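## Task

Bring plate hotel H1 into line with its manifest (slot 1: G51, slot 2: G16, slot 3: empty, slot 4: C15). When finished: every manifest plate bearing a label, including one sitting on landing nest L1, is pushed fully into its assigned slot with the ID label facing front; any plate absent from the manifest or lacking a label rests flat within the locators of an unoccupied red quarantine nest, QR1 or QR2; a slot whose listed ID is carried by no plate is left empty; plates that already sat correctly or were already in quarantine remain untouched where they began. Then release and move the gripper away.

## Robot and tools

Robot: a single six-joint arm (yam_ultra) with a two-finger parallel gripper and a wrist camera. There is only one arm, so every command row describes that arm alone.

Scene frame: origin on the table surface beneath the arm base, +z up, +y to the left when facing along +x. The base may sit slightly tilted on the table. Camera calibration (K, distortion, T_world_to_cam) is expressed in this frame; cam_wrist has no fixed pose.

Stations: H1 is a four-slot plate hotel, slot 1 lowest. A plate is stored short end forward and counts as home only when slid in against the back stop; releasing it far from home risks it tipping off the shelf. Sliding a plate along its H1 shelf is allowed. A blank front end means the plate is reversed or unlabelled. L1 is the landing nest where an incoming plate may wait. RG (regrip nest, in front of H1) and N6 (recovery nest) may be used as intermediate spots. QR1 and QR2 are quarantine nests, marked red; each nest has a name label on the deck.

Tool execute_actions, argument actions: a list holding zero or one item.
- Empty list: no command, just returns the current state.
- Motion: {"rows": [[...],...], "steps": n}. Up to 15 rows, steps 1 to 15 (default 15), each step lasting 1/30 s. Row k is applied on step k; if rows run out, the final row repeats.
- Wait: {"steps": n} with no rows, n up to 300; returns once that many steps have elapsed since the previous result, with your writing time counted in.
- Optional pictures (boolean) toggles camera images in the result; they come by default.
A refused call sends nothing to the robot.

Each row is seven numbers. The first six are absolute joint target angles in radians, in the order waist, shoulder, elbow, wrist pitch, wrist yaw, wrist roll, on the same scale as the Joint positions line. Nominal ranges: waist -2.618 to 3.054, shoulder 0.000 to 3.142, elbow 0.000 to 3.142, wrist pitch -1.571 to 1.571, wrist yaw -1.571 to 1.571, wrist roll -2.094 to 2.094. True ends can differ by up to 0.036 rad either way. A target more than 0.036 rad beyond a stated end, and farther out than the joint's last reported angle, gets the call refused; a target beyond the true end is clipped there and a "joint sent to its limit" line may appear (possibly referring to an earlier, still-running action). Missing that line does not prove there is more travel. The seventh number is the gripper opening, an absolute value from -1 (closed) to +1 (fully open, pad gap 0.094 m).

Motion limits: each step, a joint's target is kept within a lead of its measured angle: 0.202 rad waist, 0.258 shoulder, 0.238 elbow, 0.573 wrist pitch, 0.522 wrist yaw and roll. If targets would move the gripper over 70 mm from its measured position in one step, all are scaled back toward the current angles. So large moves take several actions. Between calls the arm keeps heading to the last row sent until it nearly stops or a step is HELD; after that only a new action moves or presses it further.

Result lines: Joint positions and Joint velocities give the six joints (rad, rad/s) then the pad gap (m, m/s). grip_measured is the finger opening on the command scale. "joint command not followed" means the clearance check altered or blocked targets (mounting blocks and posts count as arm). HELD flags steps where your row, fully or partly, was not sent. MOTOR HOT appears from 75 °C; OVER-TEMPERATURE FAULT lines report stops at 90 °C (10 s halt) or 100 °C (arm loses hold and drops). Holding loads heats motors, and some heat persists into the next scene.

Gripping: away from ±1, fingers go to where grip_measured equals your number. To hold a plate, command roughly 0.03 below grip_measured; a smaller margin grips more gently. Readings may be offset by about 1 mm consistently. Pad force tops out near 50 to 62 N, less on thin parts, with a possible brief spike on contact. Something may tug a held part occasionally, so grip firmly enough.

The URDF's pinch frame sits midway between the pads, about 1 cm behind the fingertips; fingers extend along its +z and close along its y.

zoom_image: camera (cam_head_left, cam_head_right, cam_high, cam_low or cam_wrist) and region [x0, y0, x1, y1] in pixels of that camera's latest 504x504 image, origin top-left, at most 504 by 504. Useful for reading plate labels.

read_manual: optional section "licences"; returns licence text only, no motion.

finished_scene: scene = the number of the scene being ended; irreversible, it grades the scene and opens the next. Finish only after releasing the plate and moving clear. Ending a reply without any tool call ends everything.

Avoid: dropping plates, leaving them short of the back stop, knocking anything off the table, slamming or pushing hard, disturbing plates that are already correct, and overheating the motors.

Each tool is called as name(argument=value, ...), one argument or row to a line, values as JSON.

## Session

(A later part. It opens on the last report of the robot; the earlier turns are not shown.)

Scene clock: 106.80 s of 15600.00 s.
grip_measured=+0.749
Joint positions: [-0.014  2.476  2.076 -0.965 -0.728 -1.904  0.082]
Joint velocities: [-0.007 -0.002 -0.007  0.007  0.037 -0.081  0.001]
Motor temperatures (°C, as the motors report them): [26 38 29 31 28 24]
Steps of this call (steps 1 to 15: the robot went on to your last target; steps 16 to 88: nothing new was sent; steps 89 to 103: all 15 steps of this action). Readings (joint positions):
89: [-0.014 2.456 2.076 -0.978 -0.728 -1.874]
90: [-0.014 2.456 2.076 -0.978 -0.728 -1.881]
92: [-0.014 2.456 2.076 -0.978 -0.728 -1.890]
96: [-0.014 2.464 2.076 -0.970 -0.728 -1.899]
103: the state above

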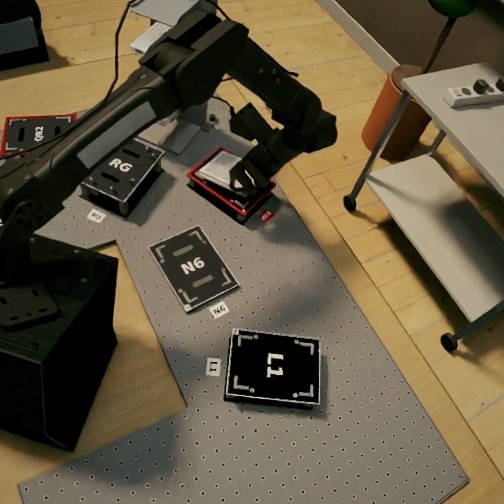

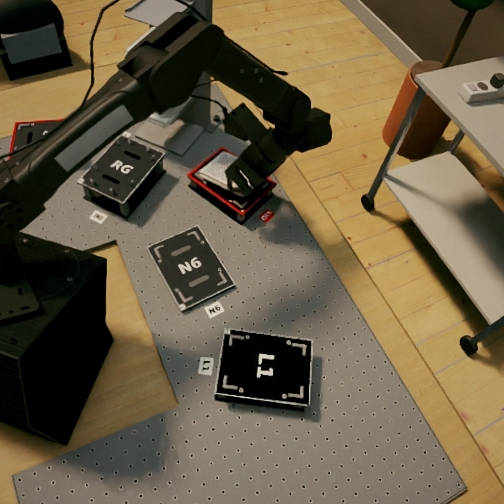

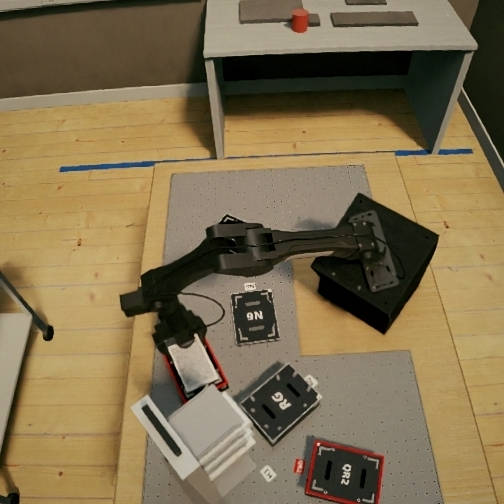

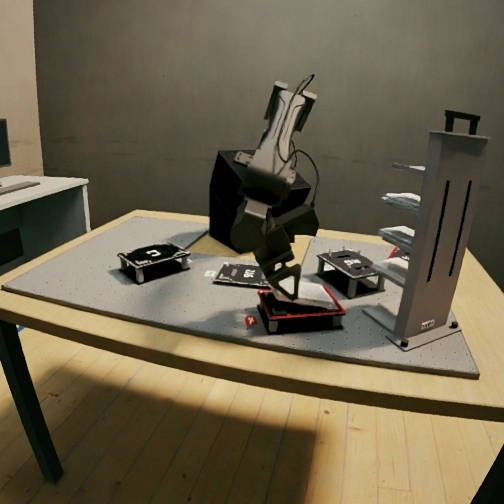

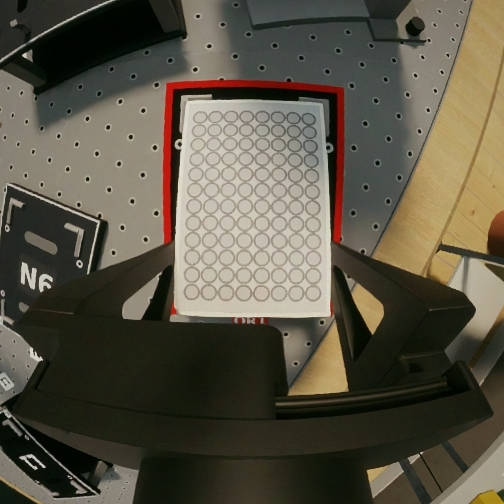

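execute_actions(
  actions=[
    {"rows":[[-0.02,2.47,2.075,-0.955,-0.75,-1.905,0.73],[-0.02,2.473,2.075,-0.952,-0.75,-1.905,0.73],[-0.015,2.476,2.075,-0.948,-0.75,-1.905,0.73],[-0.012,2.479,2.075,-0.945,-0.75,-1.905,0.73],[-0.009,2.482,2.075,-0.941,-0.75,-1.905,0.73],[-0.006,2.485,2.075,-0.938,-0.75,-1.905,0.73],[-0.003,2.488,2.075,-0.934,-0.75,-1.905,0.73]]},
  ],
)

zoom_image(
  camera="cam_low",
  region=[240, 230, 370, 340],
)

zoom_image(
  camera="cam_head_right",
  region=[170, 120, 290, 240],
)

Scene clock: 109.43 s of 15600.00 s.
grip_measured=+0.749
Joint positions: [-0.006  2.492  2.076 -0.938 -0.728 -1.905  0.082]
Joint velocities: [ 0.012  0.012  0.002 -0.007 -0.007 -0.051  0.   ]
Motor temperatures (°C, as the motors report them): [26 38 29 31 28 24]
Steps of this call (steps 1 to 15: the robot went on to your last target; steps 16 to 64: nothing new was sent; steps 65 to 79: all 15 steps of this action). Readings (joint positions):
65: [-0.014 2.476 2.076 -0.964 -0.728 -1.905]
66: [-0.014 2.476 2.076 -0.963 -0.728 -1.905]
68: [-0.014 2.477 2.076 -0.960 -0.728 -1.905]
72: [-0.010 2.486 2.076 -0.950 -0.728 -1.905]
79: the state above

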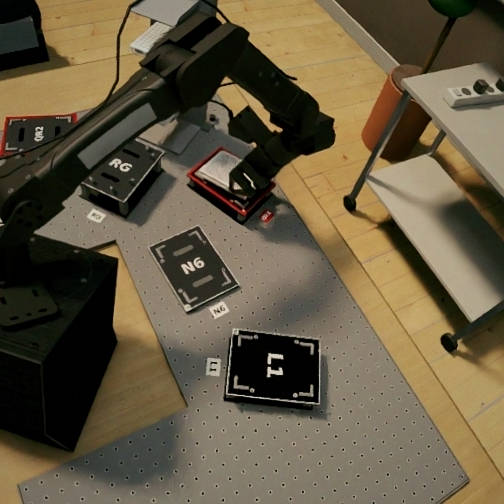

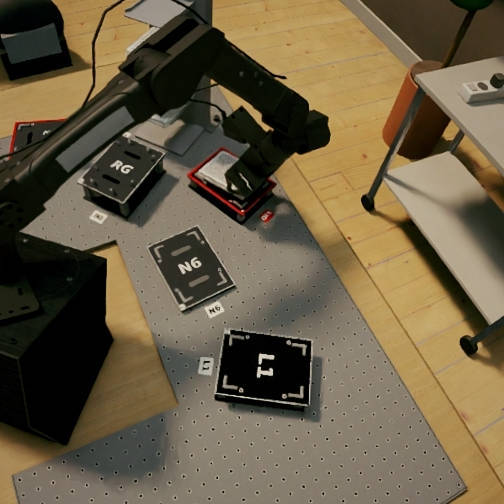

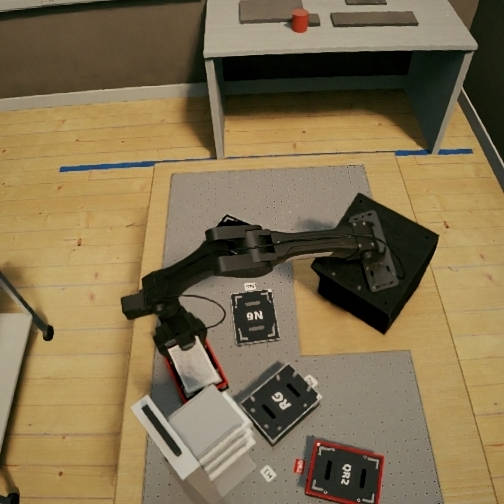

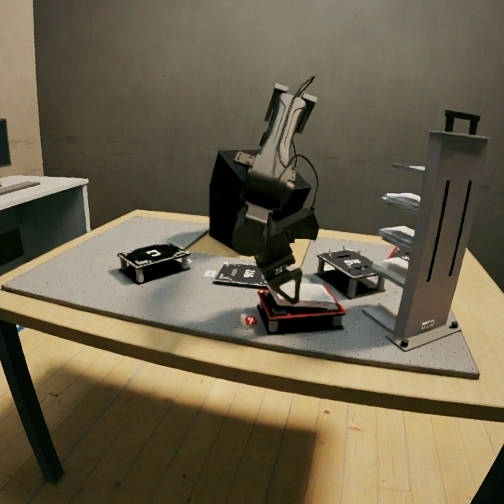

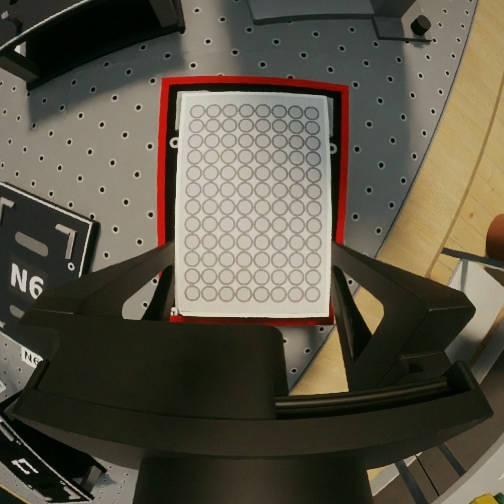

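Region (240, 230, 370, 340) of cam_low's 504x504 image, scaled by 3.877, with more detail than that image has; it fills the top 426 rows of this view, and the rest is white.

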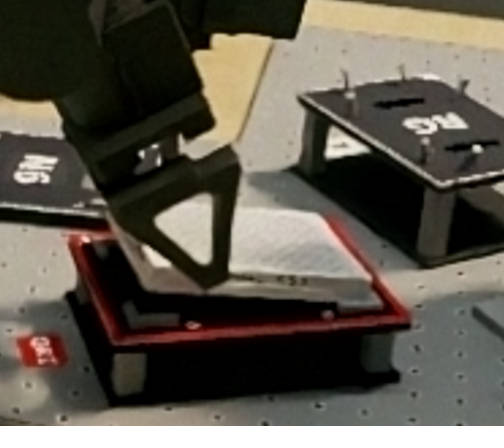

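Region (170, 120, 290, 240) of cam_head_right's 504x504 image, scaled by 4.200, with more detail than that image has.

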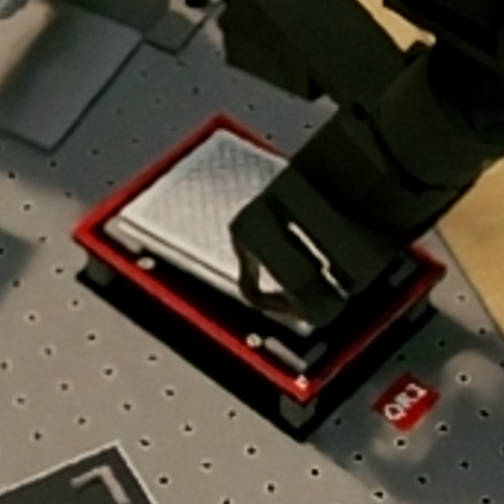

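execute_actions(
  actions=[
    {"rows":[[-0.003,2.492,2.075,-0.934,-0.75,-1.886,0.73],[-0.002,2.495,2.075,-0.932,-0.75,-1.886,0.73],[-0.001,2.498,2.075,-0.93,-0.75,-1.886,0.73],[0,2.501,2.075,-0.927,-0.75,-1.886,0.73],[0.001,2.504,2.075,-0.924,-0.75,-1.886,0.73],[0.003,2.507,2.075,-0.921,-0.75,-1.886,0.73]]},
  ],
)

zoom_image(
  camera="cam_low",
  region=[240, 230, 370, 340],
)

zoom_image(
  camera="cam_head_right",
  region=[170, 120, 290, 240],
)

Scene clock: 112.33 s of 15600.00 s.
grip_measured=+0.749
Joint positions: [-0.003  2.51   2.076 -0.918 -0.729 -1.888  0.082]
Joint velocities: [-0.002 -0.012  0.002 -0.037 -0.081 -0.066 -0.   ]
Motor temperatures (°C, as the motors report them): [26 39 29 31 28 24]
Steps of this call (steps 1 to 15: the robot went on to your last target; steps 16 to 72: nothing new was sent; steps 73 to 87: all 15 steps of this action). Readings (joint positions):
73: [-0.006 2.492 2.076 -0.938 -0.728 -1.903]
74: [-0.006 2.493 2.076 -0.938 -0.728 -1.901]
76: [-0.006 2.495 2.076 -0.937 -0.728 -1.897]
80: [-0.004 2.505 2.076 -0.925 -0.729 -1.891]
87: the state above

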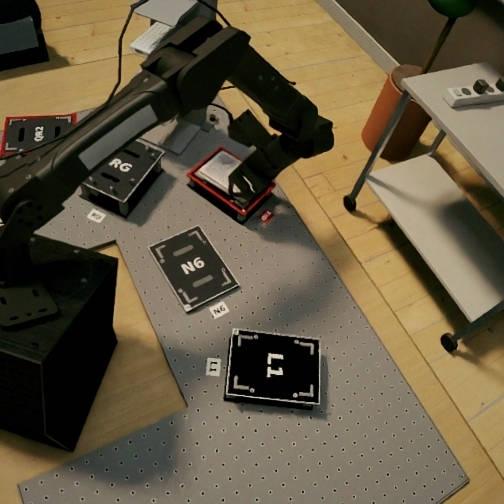

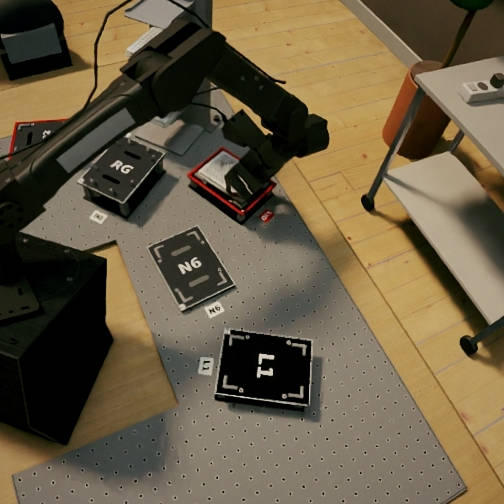

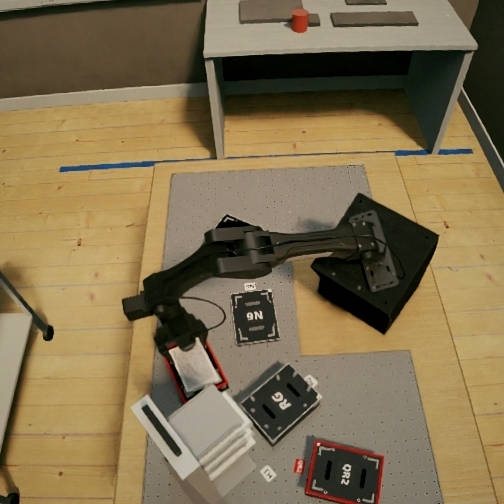

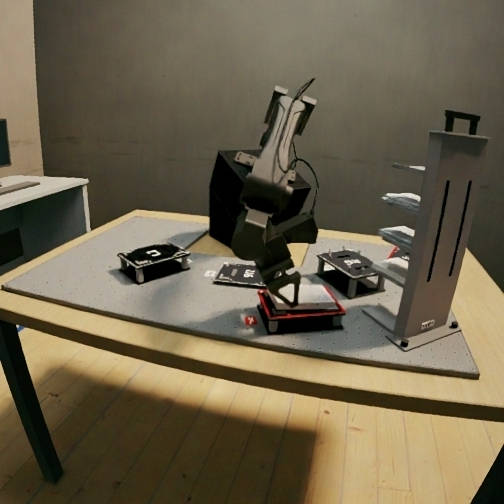

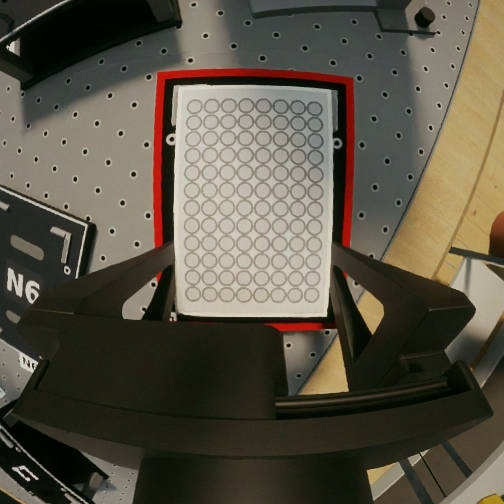

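Region (240, 230, 370, 340) of cam_low's 504x504 image, scaled by 3.877, with more detail than that image has; it fills the top 426 rows of this view, and the rest is white.

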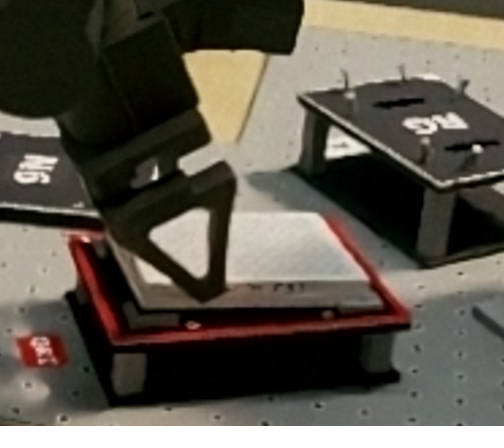

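Region (170, 120, 290, 240) of cam_head_right's 504x504 image, scaled by 4.200, with more detail than that image has.

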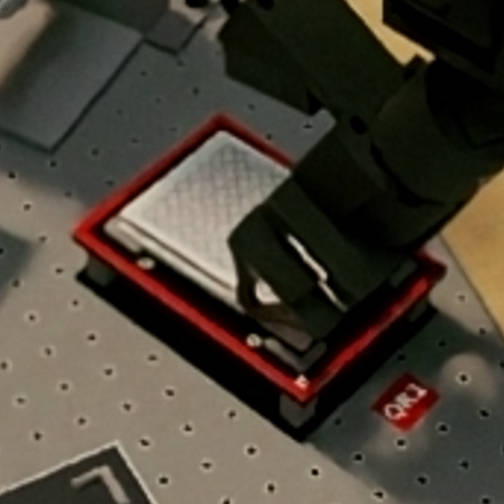

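execute_actions(
  actions=[
    {"rows":[[0.009,2.507,2.075,-0.918,-0.75,-1.886,0.73],[0.011,2.507,2.075,-0.918,-0.75,-1.886,0.73],[0.011,2.507,2.075,-0.918,-0.75,-1.886,0.73],[0.011,2.511,2.075,-0.915,-0.75,-1.886,0.73],[0.011,2.515,2.075,-0.912,-0.75,-1.886,0.73],[0.011,2.517,2.075,-0.91,-0.75,-1.886,0.73]]},
  ],
)

zoom_image(
  camera="cam_low",
  region=[240, 230, 370, 340],
)

Scene clock: 114.63 s of 15600.00 s.
grip_measured=+0.749
Joint positions: [-0.001  2.518  2.076 -0.906 -0.729 -1.883  0.082]
Joint velocities: [ 0.027  0.007  0.012 -0.066  0.066 -0.007  0.   ]
Motor temperatures (°C, as the motors report them): [26 39 29 31 28 24]
Steps of this call (steps 1 to 15: the robot went on to your last target; steps 16 to 54: nothing new was sent; steps 55 to 69: all 15 steps of this action). Readings (joint positions):
55: [-0.003 2.510 2.076 -0.918 -0.729 -1.887]
56: [-0.002 2.510 2.076 -0.918 -0.729 -1.887]
58: [-0.002 2.510 2.076 -0.918 -0.729 -1.887]
62: [-0.002 2.514 2.076 -0.913 -0.729 -1.886]
69: the state above

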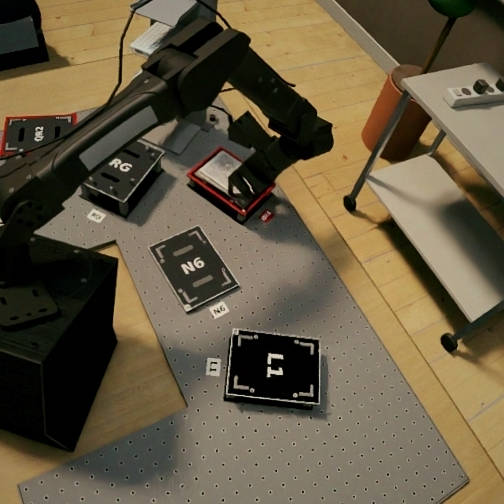

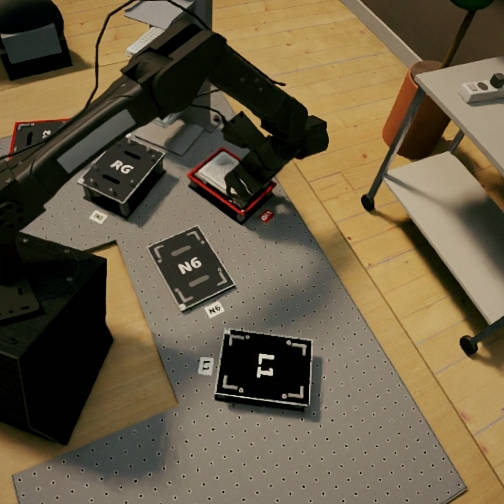

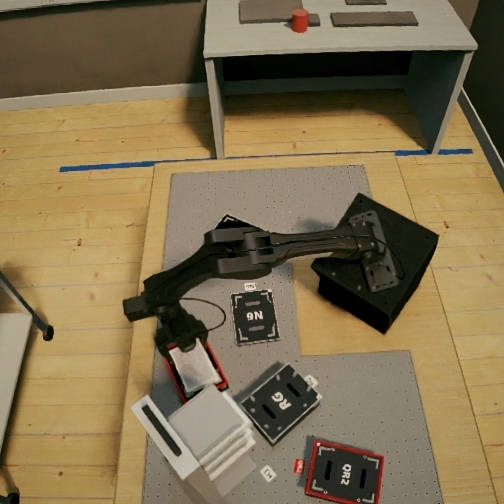

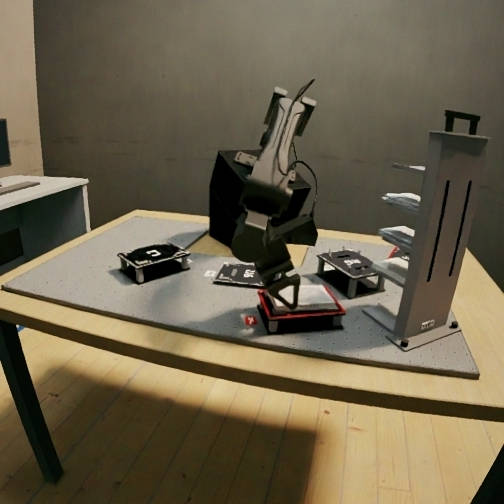

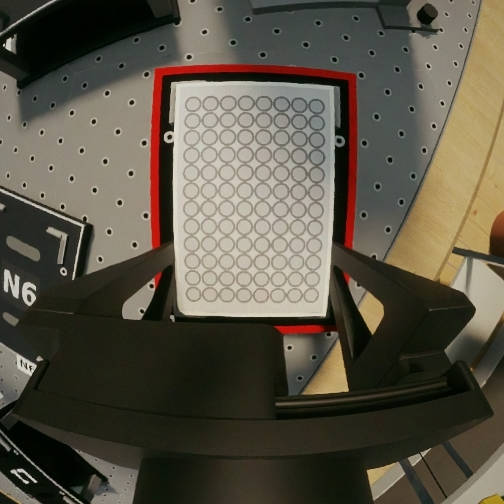

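Region (240, 230, 370, 340) of cam_low's 504x504 image, scaled by 3.877, with more detail than that image has; it fills the top 426 rows of this view, and the rest is white.

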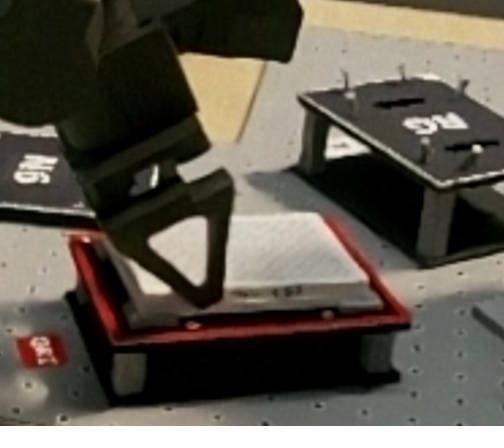

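execute_actions(
  actions=[
    {"rows":[[-0.005,2.51,2.075,-0.91,-0.74,-1.886,1],[-0.005,2.51,2.075,-0.91,-0.74,-1.886,1],[-0.005,2.51,2.075,-0.91,-0.74,-1.886,1],[-0.005,2.51,2.075,-0.91,-0.74,-1.886,1],[-0.01,2.48,2.075,-0.94,-0.74,-1.886,1],[-0.02,2.46,2.075,-0.97,-0.74,-1.886,1],[-0.03,2.44,2.075,-1.0,-0.74,-1.886,1],[-0.04,2.42,2.075,-1.02,-0.74,-1.886,1],[-0.05,2.39,2.075,-1.04,-0.74,-1.886,1],[-0.06,2.36,2.075,-1.06,-0.74,-1.886,1],[-0.07,2.32,2.05,-1.08,-0.74,-1.886,1],[-0.08,2.28,2.02,-1.1,-0.74,-1.886,1],[-0.09,2.23,1.98,-1.1,-0.74,-1.886,1],[-0.1,2.17,1.93,-1.1,-0.7,-1.8,1],[-0.1,2.1,1.87,-1.1,-0.65,-1.7,1]]},
  ],
  pictures=false,
)

execute_actions(
  actions=[
    {"rows":[[-0.1,2.03,1.8,-1.0,-0.55,-1.5,1],[-0.1,1.96,1.72,-0.9,-0.45,-1.3,1],[-0.1,1.89,1.64,-0.8,-0.35,-1.1,1],[-0.1,1.82,1.56,-0.7,-0.25,-0.9,1],[-0.1,1.75,1.47,-0.6,-0.15,-0.7,1],[-0.1,1.68,1.38,-0.5,-0.05,-0.5,1],[-0.1,1.62,1.29,-0.4,0.05,-0.3,1],[-0.1,1.56,1.2,-0.3,0.1,-0.1,1],[-0.1,1.5,1.11,-0.2,0.15,0,1],[-0.1,1.45,1.02,-0.1,0.2,0.1,1],[-0.1,1.41,0.93,0,0.22,0.158,1],[-0.1,1.37,0.84,0.1,0.22,0.158,1],[-0.1,1.34,0.76,0.2,0.22,0.158,1],[-0.1,1.32,0.68,0.3,0.22,0.158,1],[-0.1,1.3,0.6,0.4,0.225,0.158,1]]},
  ],
  pictures=false,
)

execute_actions(
  actions=[
    {"steps":10},
  ],
  pictures=false,
)

execute_actions(
  actions=[
    {"rows":[[-0.03,1.31,0.58,0.45,0.225,0.158,1],[0.04,1.32,0.56,0.48,0.225,0.158,1],[0.11,1.33,0.55,0.5,0.225,0.158,1],[0.18,1.35,0.55,0.52,0.225,0.158,1],[0.25,1.37,0.55,0.54,0.225,0.158,1],[0.32,1.39,0.55,0.56,0.225,0.158,1],[0.39,1.41,0.55,0.58,0.225,0.158,1],[0.46,1.43,0.56,0.6,0.225,0.158,1],[0.53,1.44,0.58,0.61,0.225,0.158,1],[0.6,1.45,0.6,0.61,0.225,0.158,1],[0.66,1.46,0.61,0.61,0.225,0.158,1],[0.71,1.47,0.62,0.61,0.225,0.158,1],[0.75,1.485,0.635,0.61,0.225,0.158,1],[0.78,1.5,0.65,0.61,0.225,0.158,1],[0.793,1.515,0.667,0.61,0.225,0.158,1]]},
  ],
  pictures=false,
)

execute_actions(
  actions=[
    {"steps":25},
  ],
)

zoom_image(
  camera="cam_head_right",
  region=[170, 120, 290, 240],
)

Scene clock: 125.03 s of 15600.00 s.
grip_measured=+1.000
Joint positions: [-0.064  2.251  1.96  -1.027 -0.708 -1.843  0.094]
Joint velocities: [-0.418 -1.834 -1.311 -0.066  0.579  0.989  0.   ]
Motor temperatures (°C, as the motors report them): [25 39 29 31 28 24]
Steps of this call (steps 1 to 15: the robot went on to your last target; steps 16 to 90: nothing new was sent; then 6.90 s passed at rest; steps 91 to 105: all 15 steps of this action). Readings (joint positions):
91: [-0.001 2.518 2.076 -0.906 -0.729 -1.883]
92: [-0.001 2.518 2.076 -0.906 -0.729 -1.883]
94: [-0.000 2.518 2.076 -0.906 -0.729 -1.883]
98: [-0.002 2.501 2.076 -0.941 -0.727 -1.883]
105: the state above

Scene clock: 125.53 s of 15600.00 s.
grip_measured=+1.000
Joint positions: [-0.095  1.344  0.824  0.004  0.115 -0.419  0.094]
Joint velocities: [-0.012 -0.691 -2.347  2.923  0.652  2.835  0.   ]
Motor temperatures (°C, as the motors report them): [25 39 29 31 28 24]
Steps of this call (steps 1 to 15: all 15 steps of this action). Readings (joint positions):
1: [-0.076 2.182 1.908 -1.023 -0.681 -1.785]
2: [-0.086 2.108 1.847 -1.002 -0.638 -1.698]
4: [-0.097 1.952 1.707 -0.917 -0.522 -1.501]
8: [-0.095 1.660 1.391 -0.635 -0.224 -1.107]
15: the state above

Scene clock: 125.87 s of 15600.00 s.
grip_measured=+1.000
Joint positions: [-0.095  1.319  0.581  0.319  0.197  0.086  0.094]
Joint velocities: [-0.022  0.007 -0.007  0.388  0.095  0.418  0.   ]
Motor temperatures (°C, as the motors report them): [25 39 29 31 28 24]
Steps of this call (steps 1 to 10: the robot went on to your last target). Readings (joint positions):
1: [-0.095 1.326 0.746 0.089 0.135 -0.321]
2: [-0.095 1.316 0.683 0.147 0.150 -0.229]
4: [-0.095 1.318 0.606 0.202 0.171 -0.092]
8: [-0.095 1.319 0.581 0.279 0.192 0.050]
10: the state above

Scene clock: 126.37 s of 15600.00 s.
grip_measured=+1.000
Joint positions: [0.761 1.498 0.604 0.556 0.213 0.147 0.094]
Joint velocities: [ 0.935  0.339  0.413  0.095 -0.007 -0.007  0.   ]
Motor temperatures (°C, as the motors report them): [25 39 29 31 28 24]
Steps of this call (steps 1 to 15: all 15 steps of this action). Readings (joint positions):
1: [-0.088 1.319 0.581 0.337 0.204 0.099]
2: [-0.064 1.319 0.580 0.358 0.214 0.111]
4: [0.040 1.323 0.573 0.408 0.227 0.126]
8: [0.334 1.391 0.573 0.505 0.225 0.141]
15: the state above

Scene clock: 127.20 s of 15600.00 s.
grip_measured=+1.000
Joint positions: [0.801 1.517 0.639 0.585 0.211 0.152 0.094]
Joint velocities: [-0.012  0.002 -0.002 -0.007 -0.081  0.066  0.   ]
Motor temperatures (°C, as the motors report them): [25 39 29 31 28 24]
Steps of this call (steps 1 to 25: the robot went on to your last target). Readings (joint positions):
1: [0.786 1.509 0.618 0.560 0.210 0.148]
2: [0.800 1.515 0.628 0.565 0.208 0.148]
4: [0.803 1.517 0.637 0.575 0.208 0.149]
8: [0.801 1.517 0.639 0.584 0.211 0.151]
25: the state above

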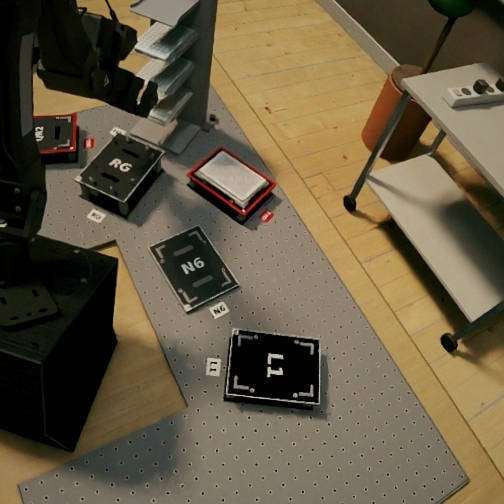

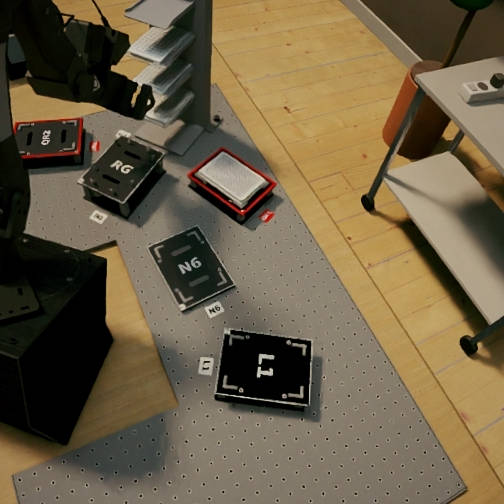

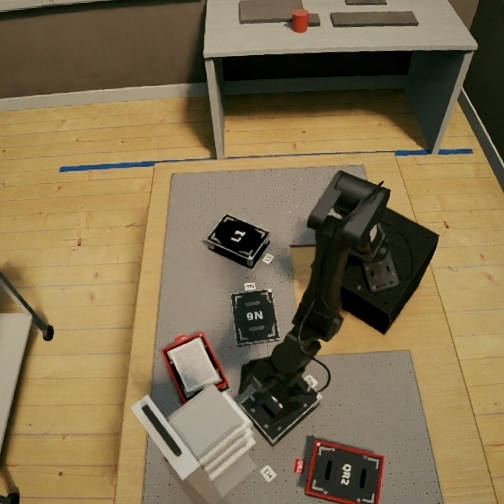

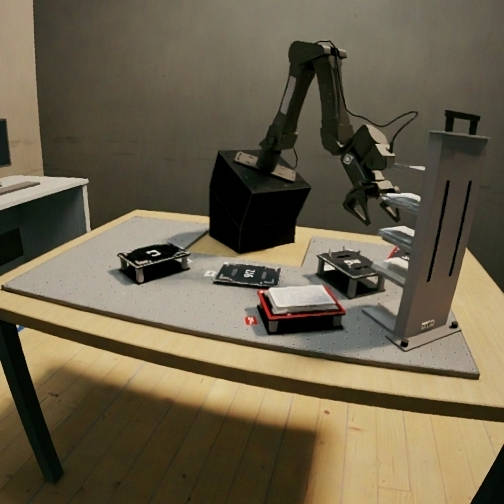

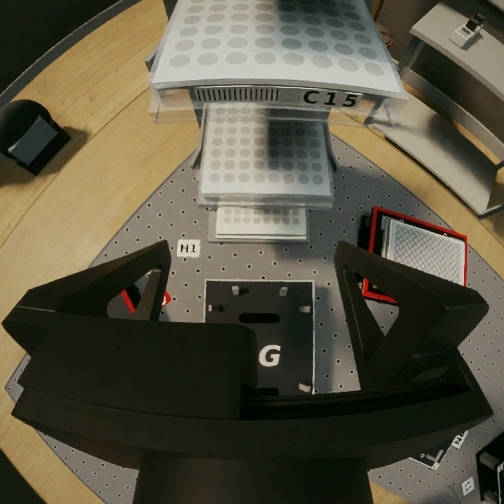

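Region (170, 120, 290, 240) of cam_head_right's 504x504 image, scaled by 4.200, with more detail than that image has.

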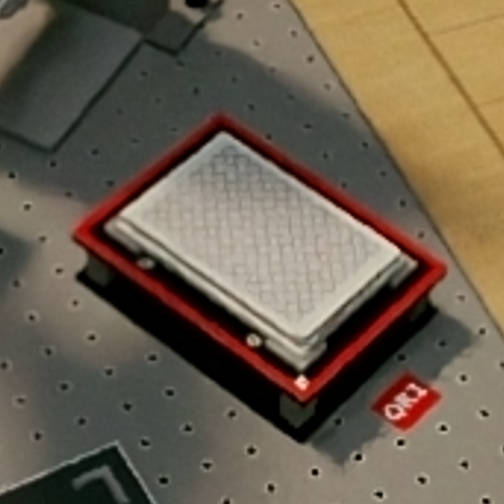

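execute_actions(
  actions=[
    {"rows":[[0.78,1.53,0.68,0.58,0.205,0.146,1],[0.775,1.54,0.69,0.58,0.203,0.146,1],[0.77,1.55,0.705,0.577,0.2,0.146,1],[0.767,1.56,0.72,0.574,0.197,0.144,1],[0.763,1.57,0.735,0.57,0.194,0.142,1],[0.76,1.582,0.75,0.567,0.191,0.14,1],[0.756,1.594,0.765,0.563,0.189,0.14,1]]},
  ],
)

Scene clock: 129.83 s of 15600.00 s.
grip_measured=+1.000
Joint positions: [0.764 1.595 0.735 0.566 0.198 0.147 0.094]
Joint velocities: [-0.012  0.007  0.012 -0.066 -0.007  0.007  0.   ]
Motor temperatures (°C, as the motors report them): [25 38 29 32 28 24]
Steps of this call (steps 1 to 15: the robot went on to your last target; steps 16 to 64: nothing new was sent; steps 65 to 79: all 15 steps of this action). Readings (joint positions):
65: [0.800 1.519 0.639 0.584 0.211 0.152]
66: [0.797 1.522 0.643 0.583 0.210 0.152]
68: [0.786 1.541 0.662 0.578 0.208 0.152]
72: [0.768 1.585 0.720 0.569 0.203 0.149]
79: the state above

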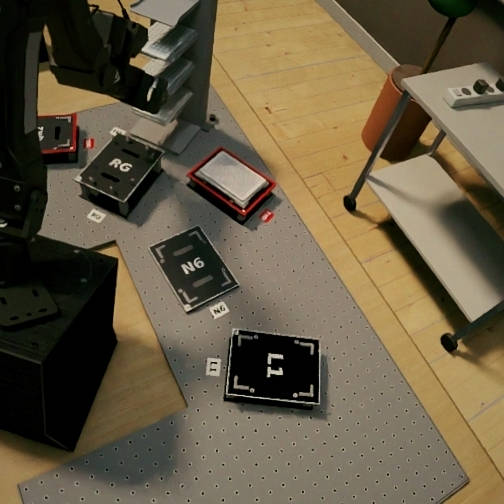

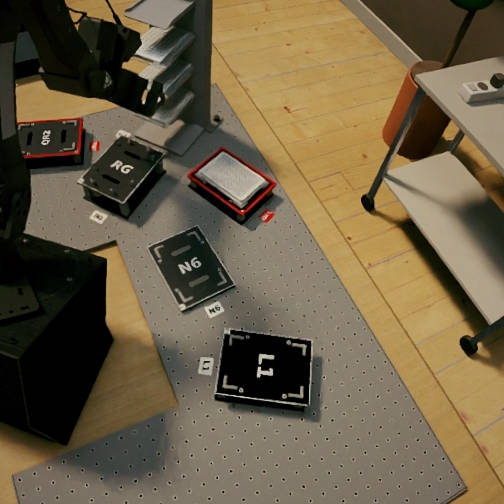

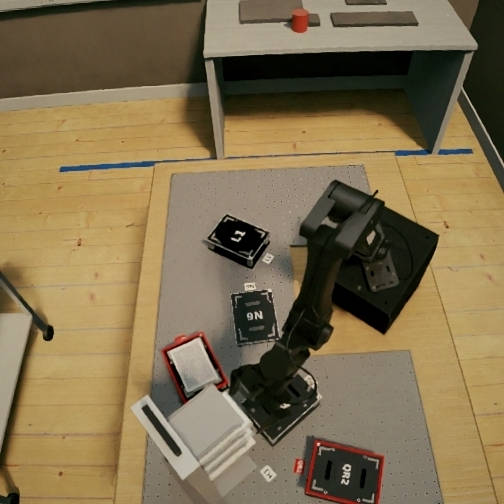

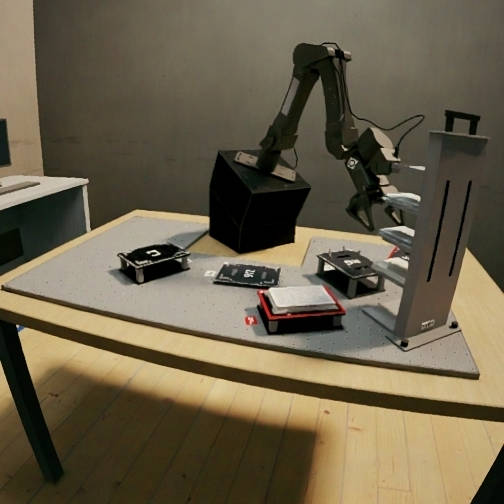

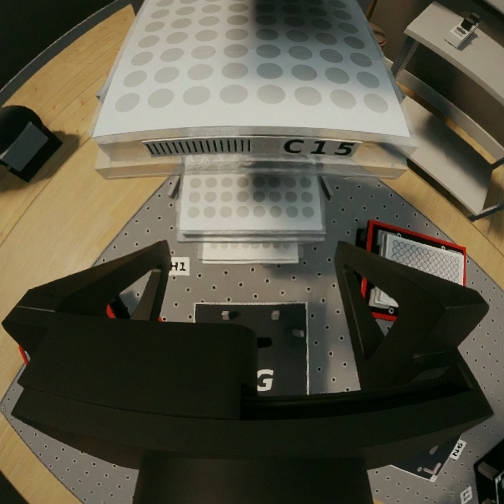

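execute_actions(
  actions=[
    {"rows":[[0.754,1.605,0.78,0.555,0.186,0.138,1],[0.751,1.615,0.795,0.55,0.183,0.137,1],[0.748,1.625,0.81,0.543,0.18,0.136,1],[0.745,1.634,0.825,0.537,0.177,0.135,1],[0.742,1.643,0.84,0.531,0.174,0.134,1],[0.74,1.651,0.853,0.526,0.172,0.134,1],[0.738,1.658,0.866,0.522,0.171,0.134,1]]},
  ],
)

zoom_image(
  camera="cam_low",
  region=[330, 130, 450, 270],
)

Scene clock: 131.93 s of 15600.00 s.
grip_measured=+1.000
Joint positions: [0.747 1.66  0.836 0.527 0.18  0.14  0.094]
Joint velocities: [ 0.002 -0.012  0.002  0.022 -0.066 -0.081  0.   ]
Motor temperatures (°C, as the motors report them): [25 38 29 32 28 24]
Steps of this call (steps 1 to 15: the robot went on to your last target; steps 16 to 48: nothing new was sent; steps 49 to 63: all 15 steps of this action). Readings (joint positions):
49: [0.764 1.596 0.737 0.562 0.196 0.146]
50: [0.764 1.600 0.742 0.559 0.195 0.145]
52: [0.762 1.617 0.765 0.551 0.192 0.144]
56: [0.751 1.654 0.822 0.535 0.184 0.141]
63: the state above

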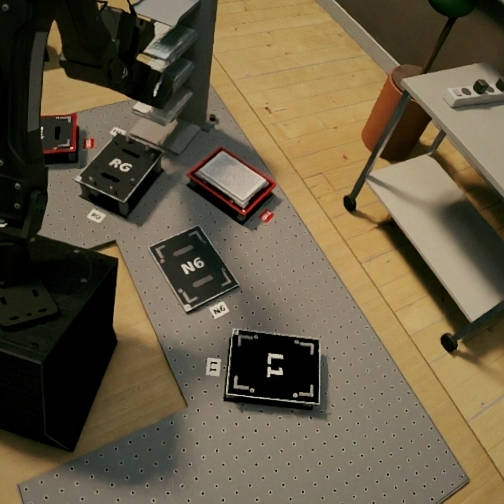

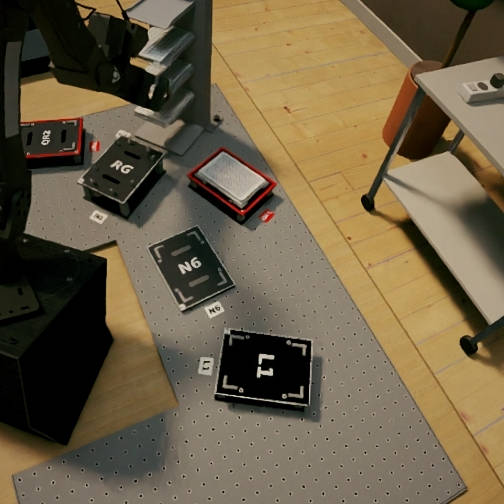

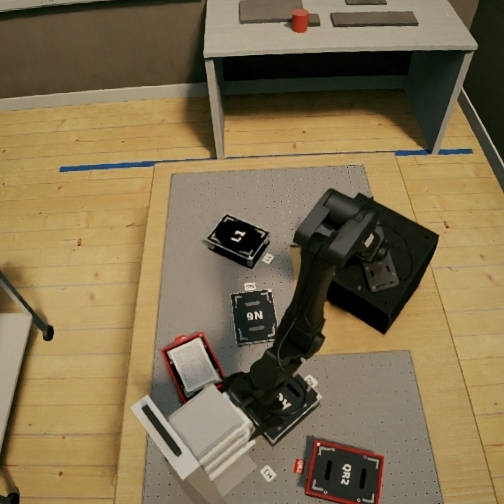

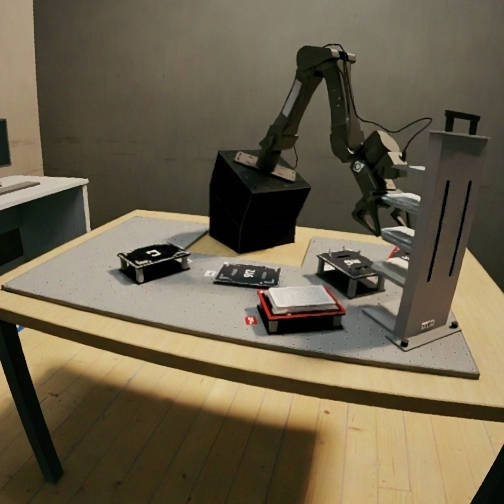

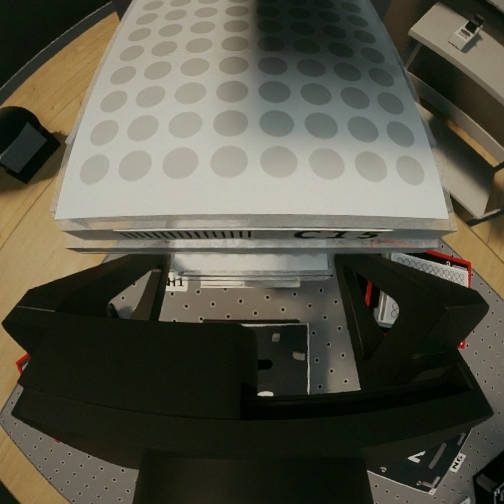

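Region (330, 130, 450, 270) of cam_low's 504x504 image, scaled by 3.600, with more detail than that image has; it fills the left 432 columns of this view, and the rest is white.

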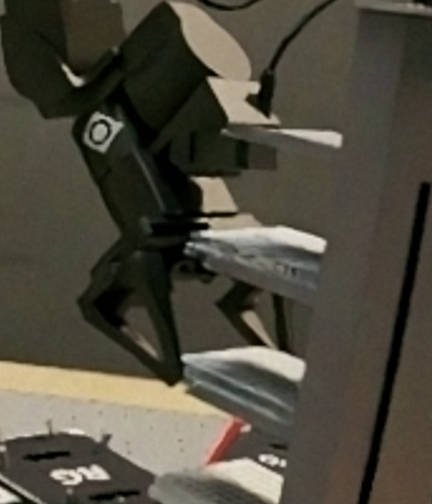

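Close, pull 24 mm, release, re-advance.

execute_actions(
  actions=[
    {"rows":[[0.747,1.65,0.85,0.535,0.18,0.14,0.9],[0.747,1.65,0.85,0.535,0.18,0.14,0.83],[0.747,1.64,0.84,0.54,0.18,0.14,0.77],[0.755,1.635,0.83,0.55,0.188,0.146,0.77],[0.755,1.635,0.83,0.55,0.188,0.146,0.77],[0.758,1.628,0.815,0.56,0.191,0.147,0.77],[0.761,1.62,0.8,0.57,0.194,0.148,0.77],[0.764,1.612,0.785,0.58,0.197,0.149,0.77],[0.767,1.604,0.77,0.588,0.2,0.15,0.77],[0.77,1.597,0.755,0.594,0.203,0.151,0.77],[0.773,1.59,0.74,0.598,0.205,0.152,0.77],[0.775,1.584,0.728,0.6,0.206,0.152,0.77]]},
  ],
  pictures=false,
)

execute_actions(
  actions=[
    {"steps":8},
  ],
)

zoom_image(
  camera="cam_low",
  region=[330, 130, 450, 270],
)

Scene clock: 134.80 s of 15600.00 s.
grip_measured=+0.790
Joint positions: [0.765 1.611 0.741 0.562 0.192 0.144 0.084]
Joint velocities: [ 0.017 -0.042 -0.042 -0.022 -0.007  0.037 -0.   ]
Motor temperatures (°C, as the motors report them): [25 37 29 32 28 24]
Steps of this call (steps 1 to 15: the robot went on to your last target; steps 16 to 71: nothing new was sent; steps 72 to 86: all 15 steps of this action). Readings (joint positions):
72: [0.747 1.660 0.836 0.522 0.178 0.140]
73: [0.747 1.660 0.836 0.522 0.178 0.140]
75: [0.747 1.660 0.836 0.522 0.178 0.140]
79: [0.748 1.654 0.824 0.533 0.179 0.141]
86: the state above

Scene clock: 135.07 s of 15600.00 s.
grip_measured=+0.790
Joint positions: [0.765 1.611 0.74  0.565 0.193 0.146 0.084]
Joint velocities: [-0.007 -0.002 -0.007  0.007 -0.007 -0.051 -0.   ]
Motor temperatures (°C, as the motors report them): [25 37 29 32 28 24]
Steps of this call (steps 1 to 8: the robot went on to your last target). Readings (joint positions):
1: [0.765 1.611 0.740 0.564 0.193 0.145]
2: [0.765 1.611 0.740 0.565 0.193 0.145]
4: [0.765 1.611 0.740 0.565 0.193 0.145]
8: the state above

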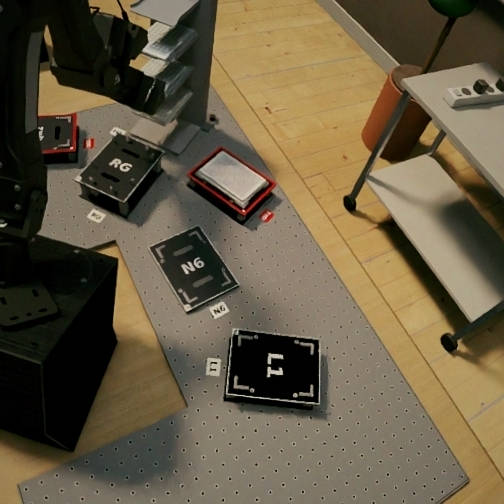

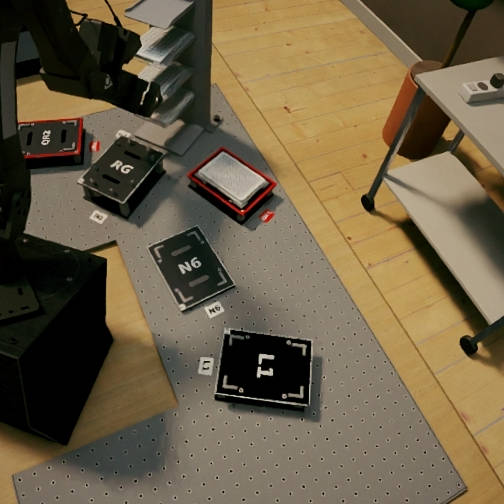

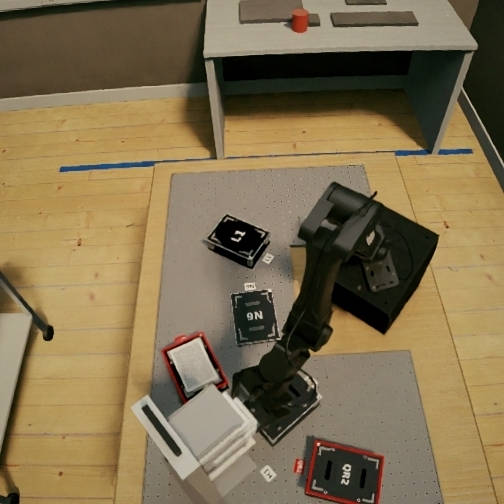

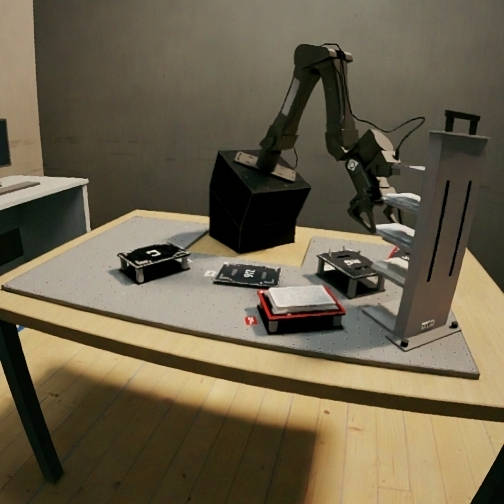

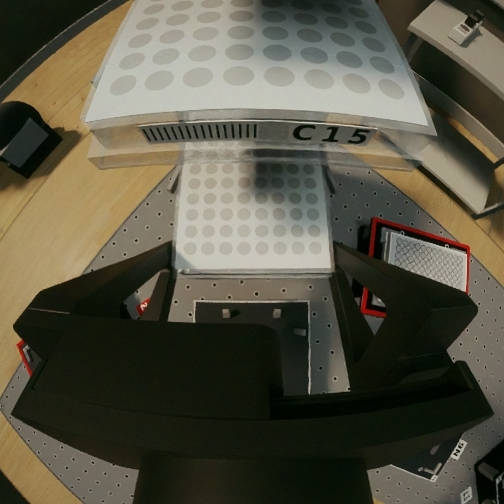

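Region (330, 130, 450, 270) of cam_low's 504x504 image, scaled by 3.600, with more detail than that image has; it fills the left 432 columns of this view, and the rest is white.

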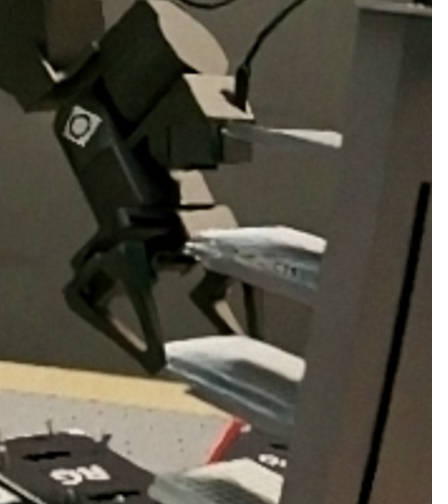

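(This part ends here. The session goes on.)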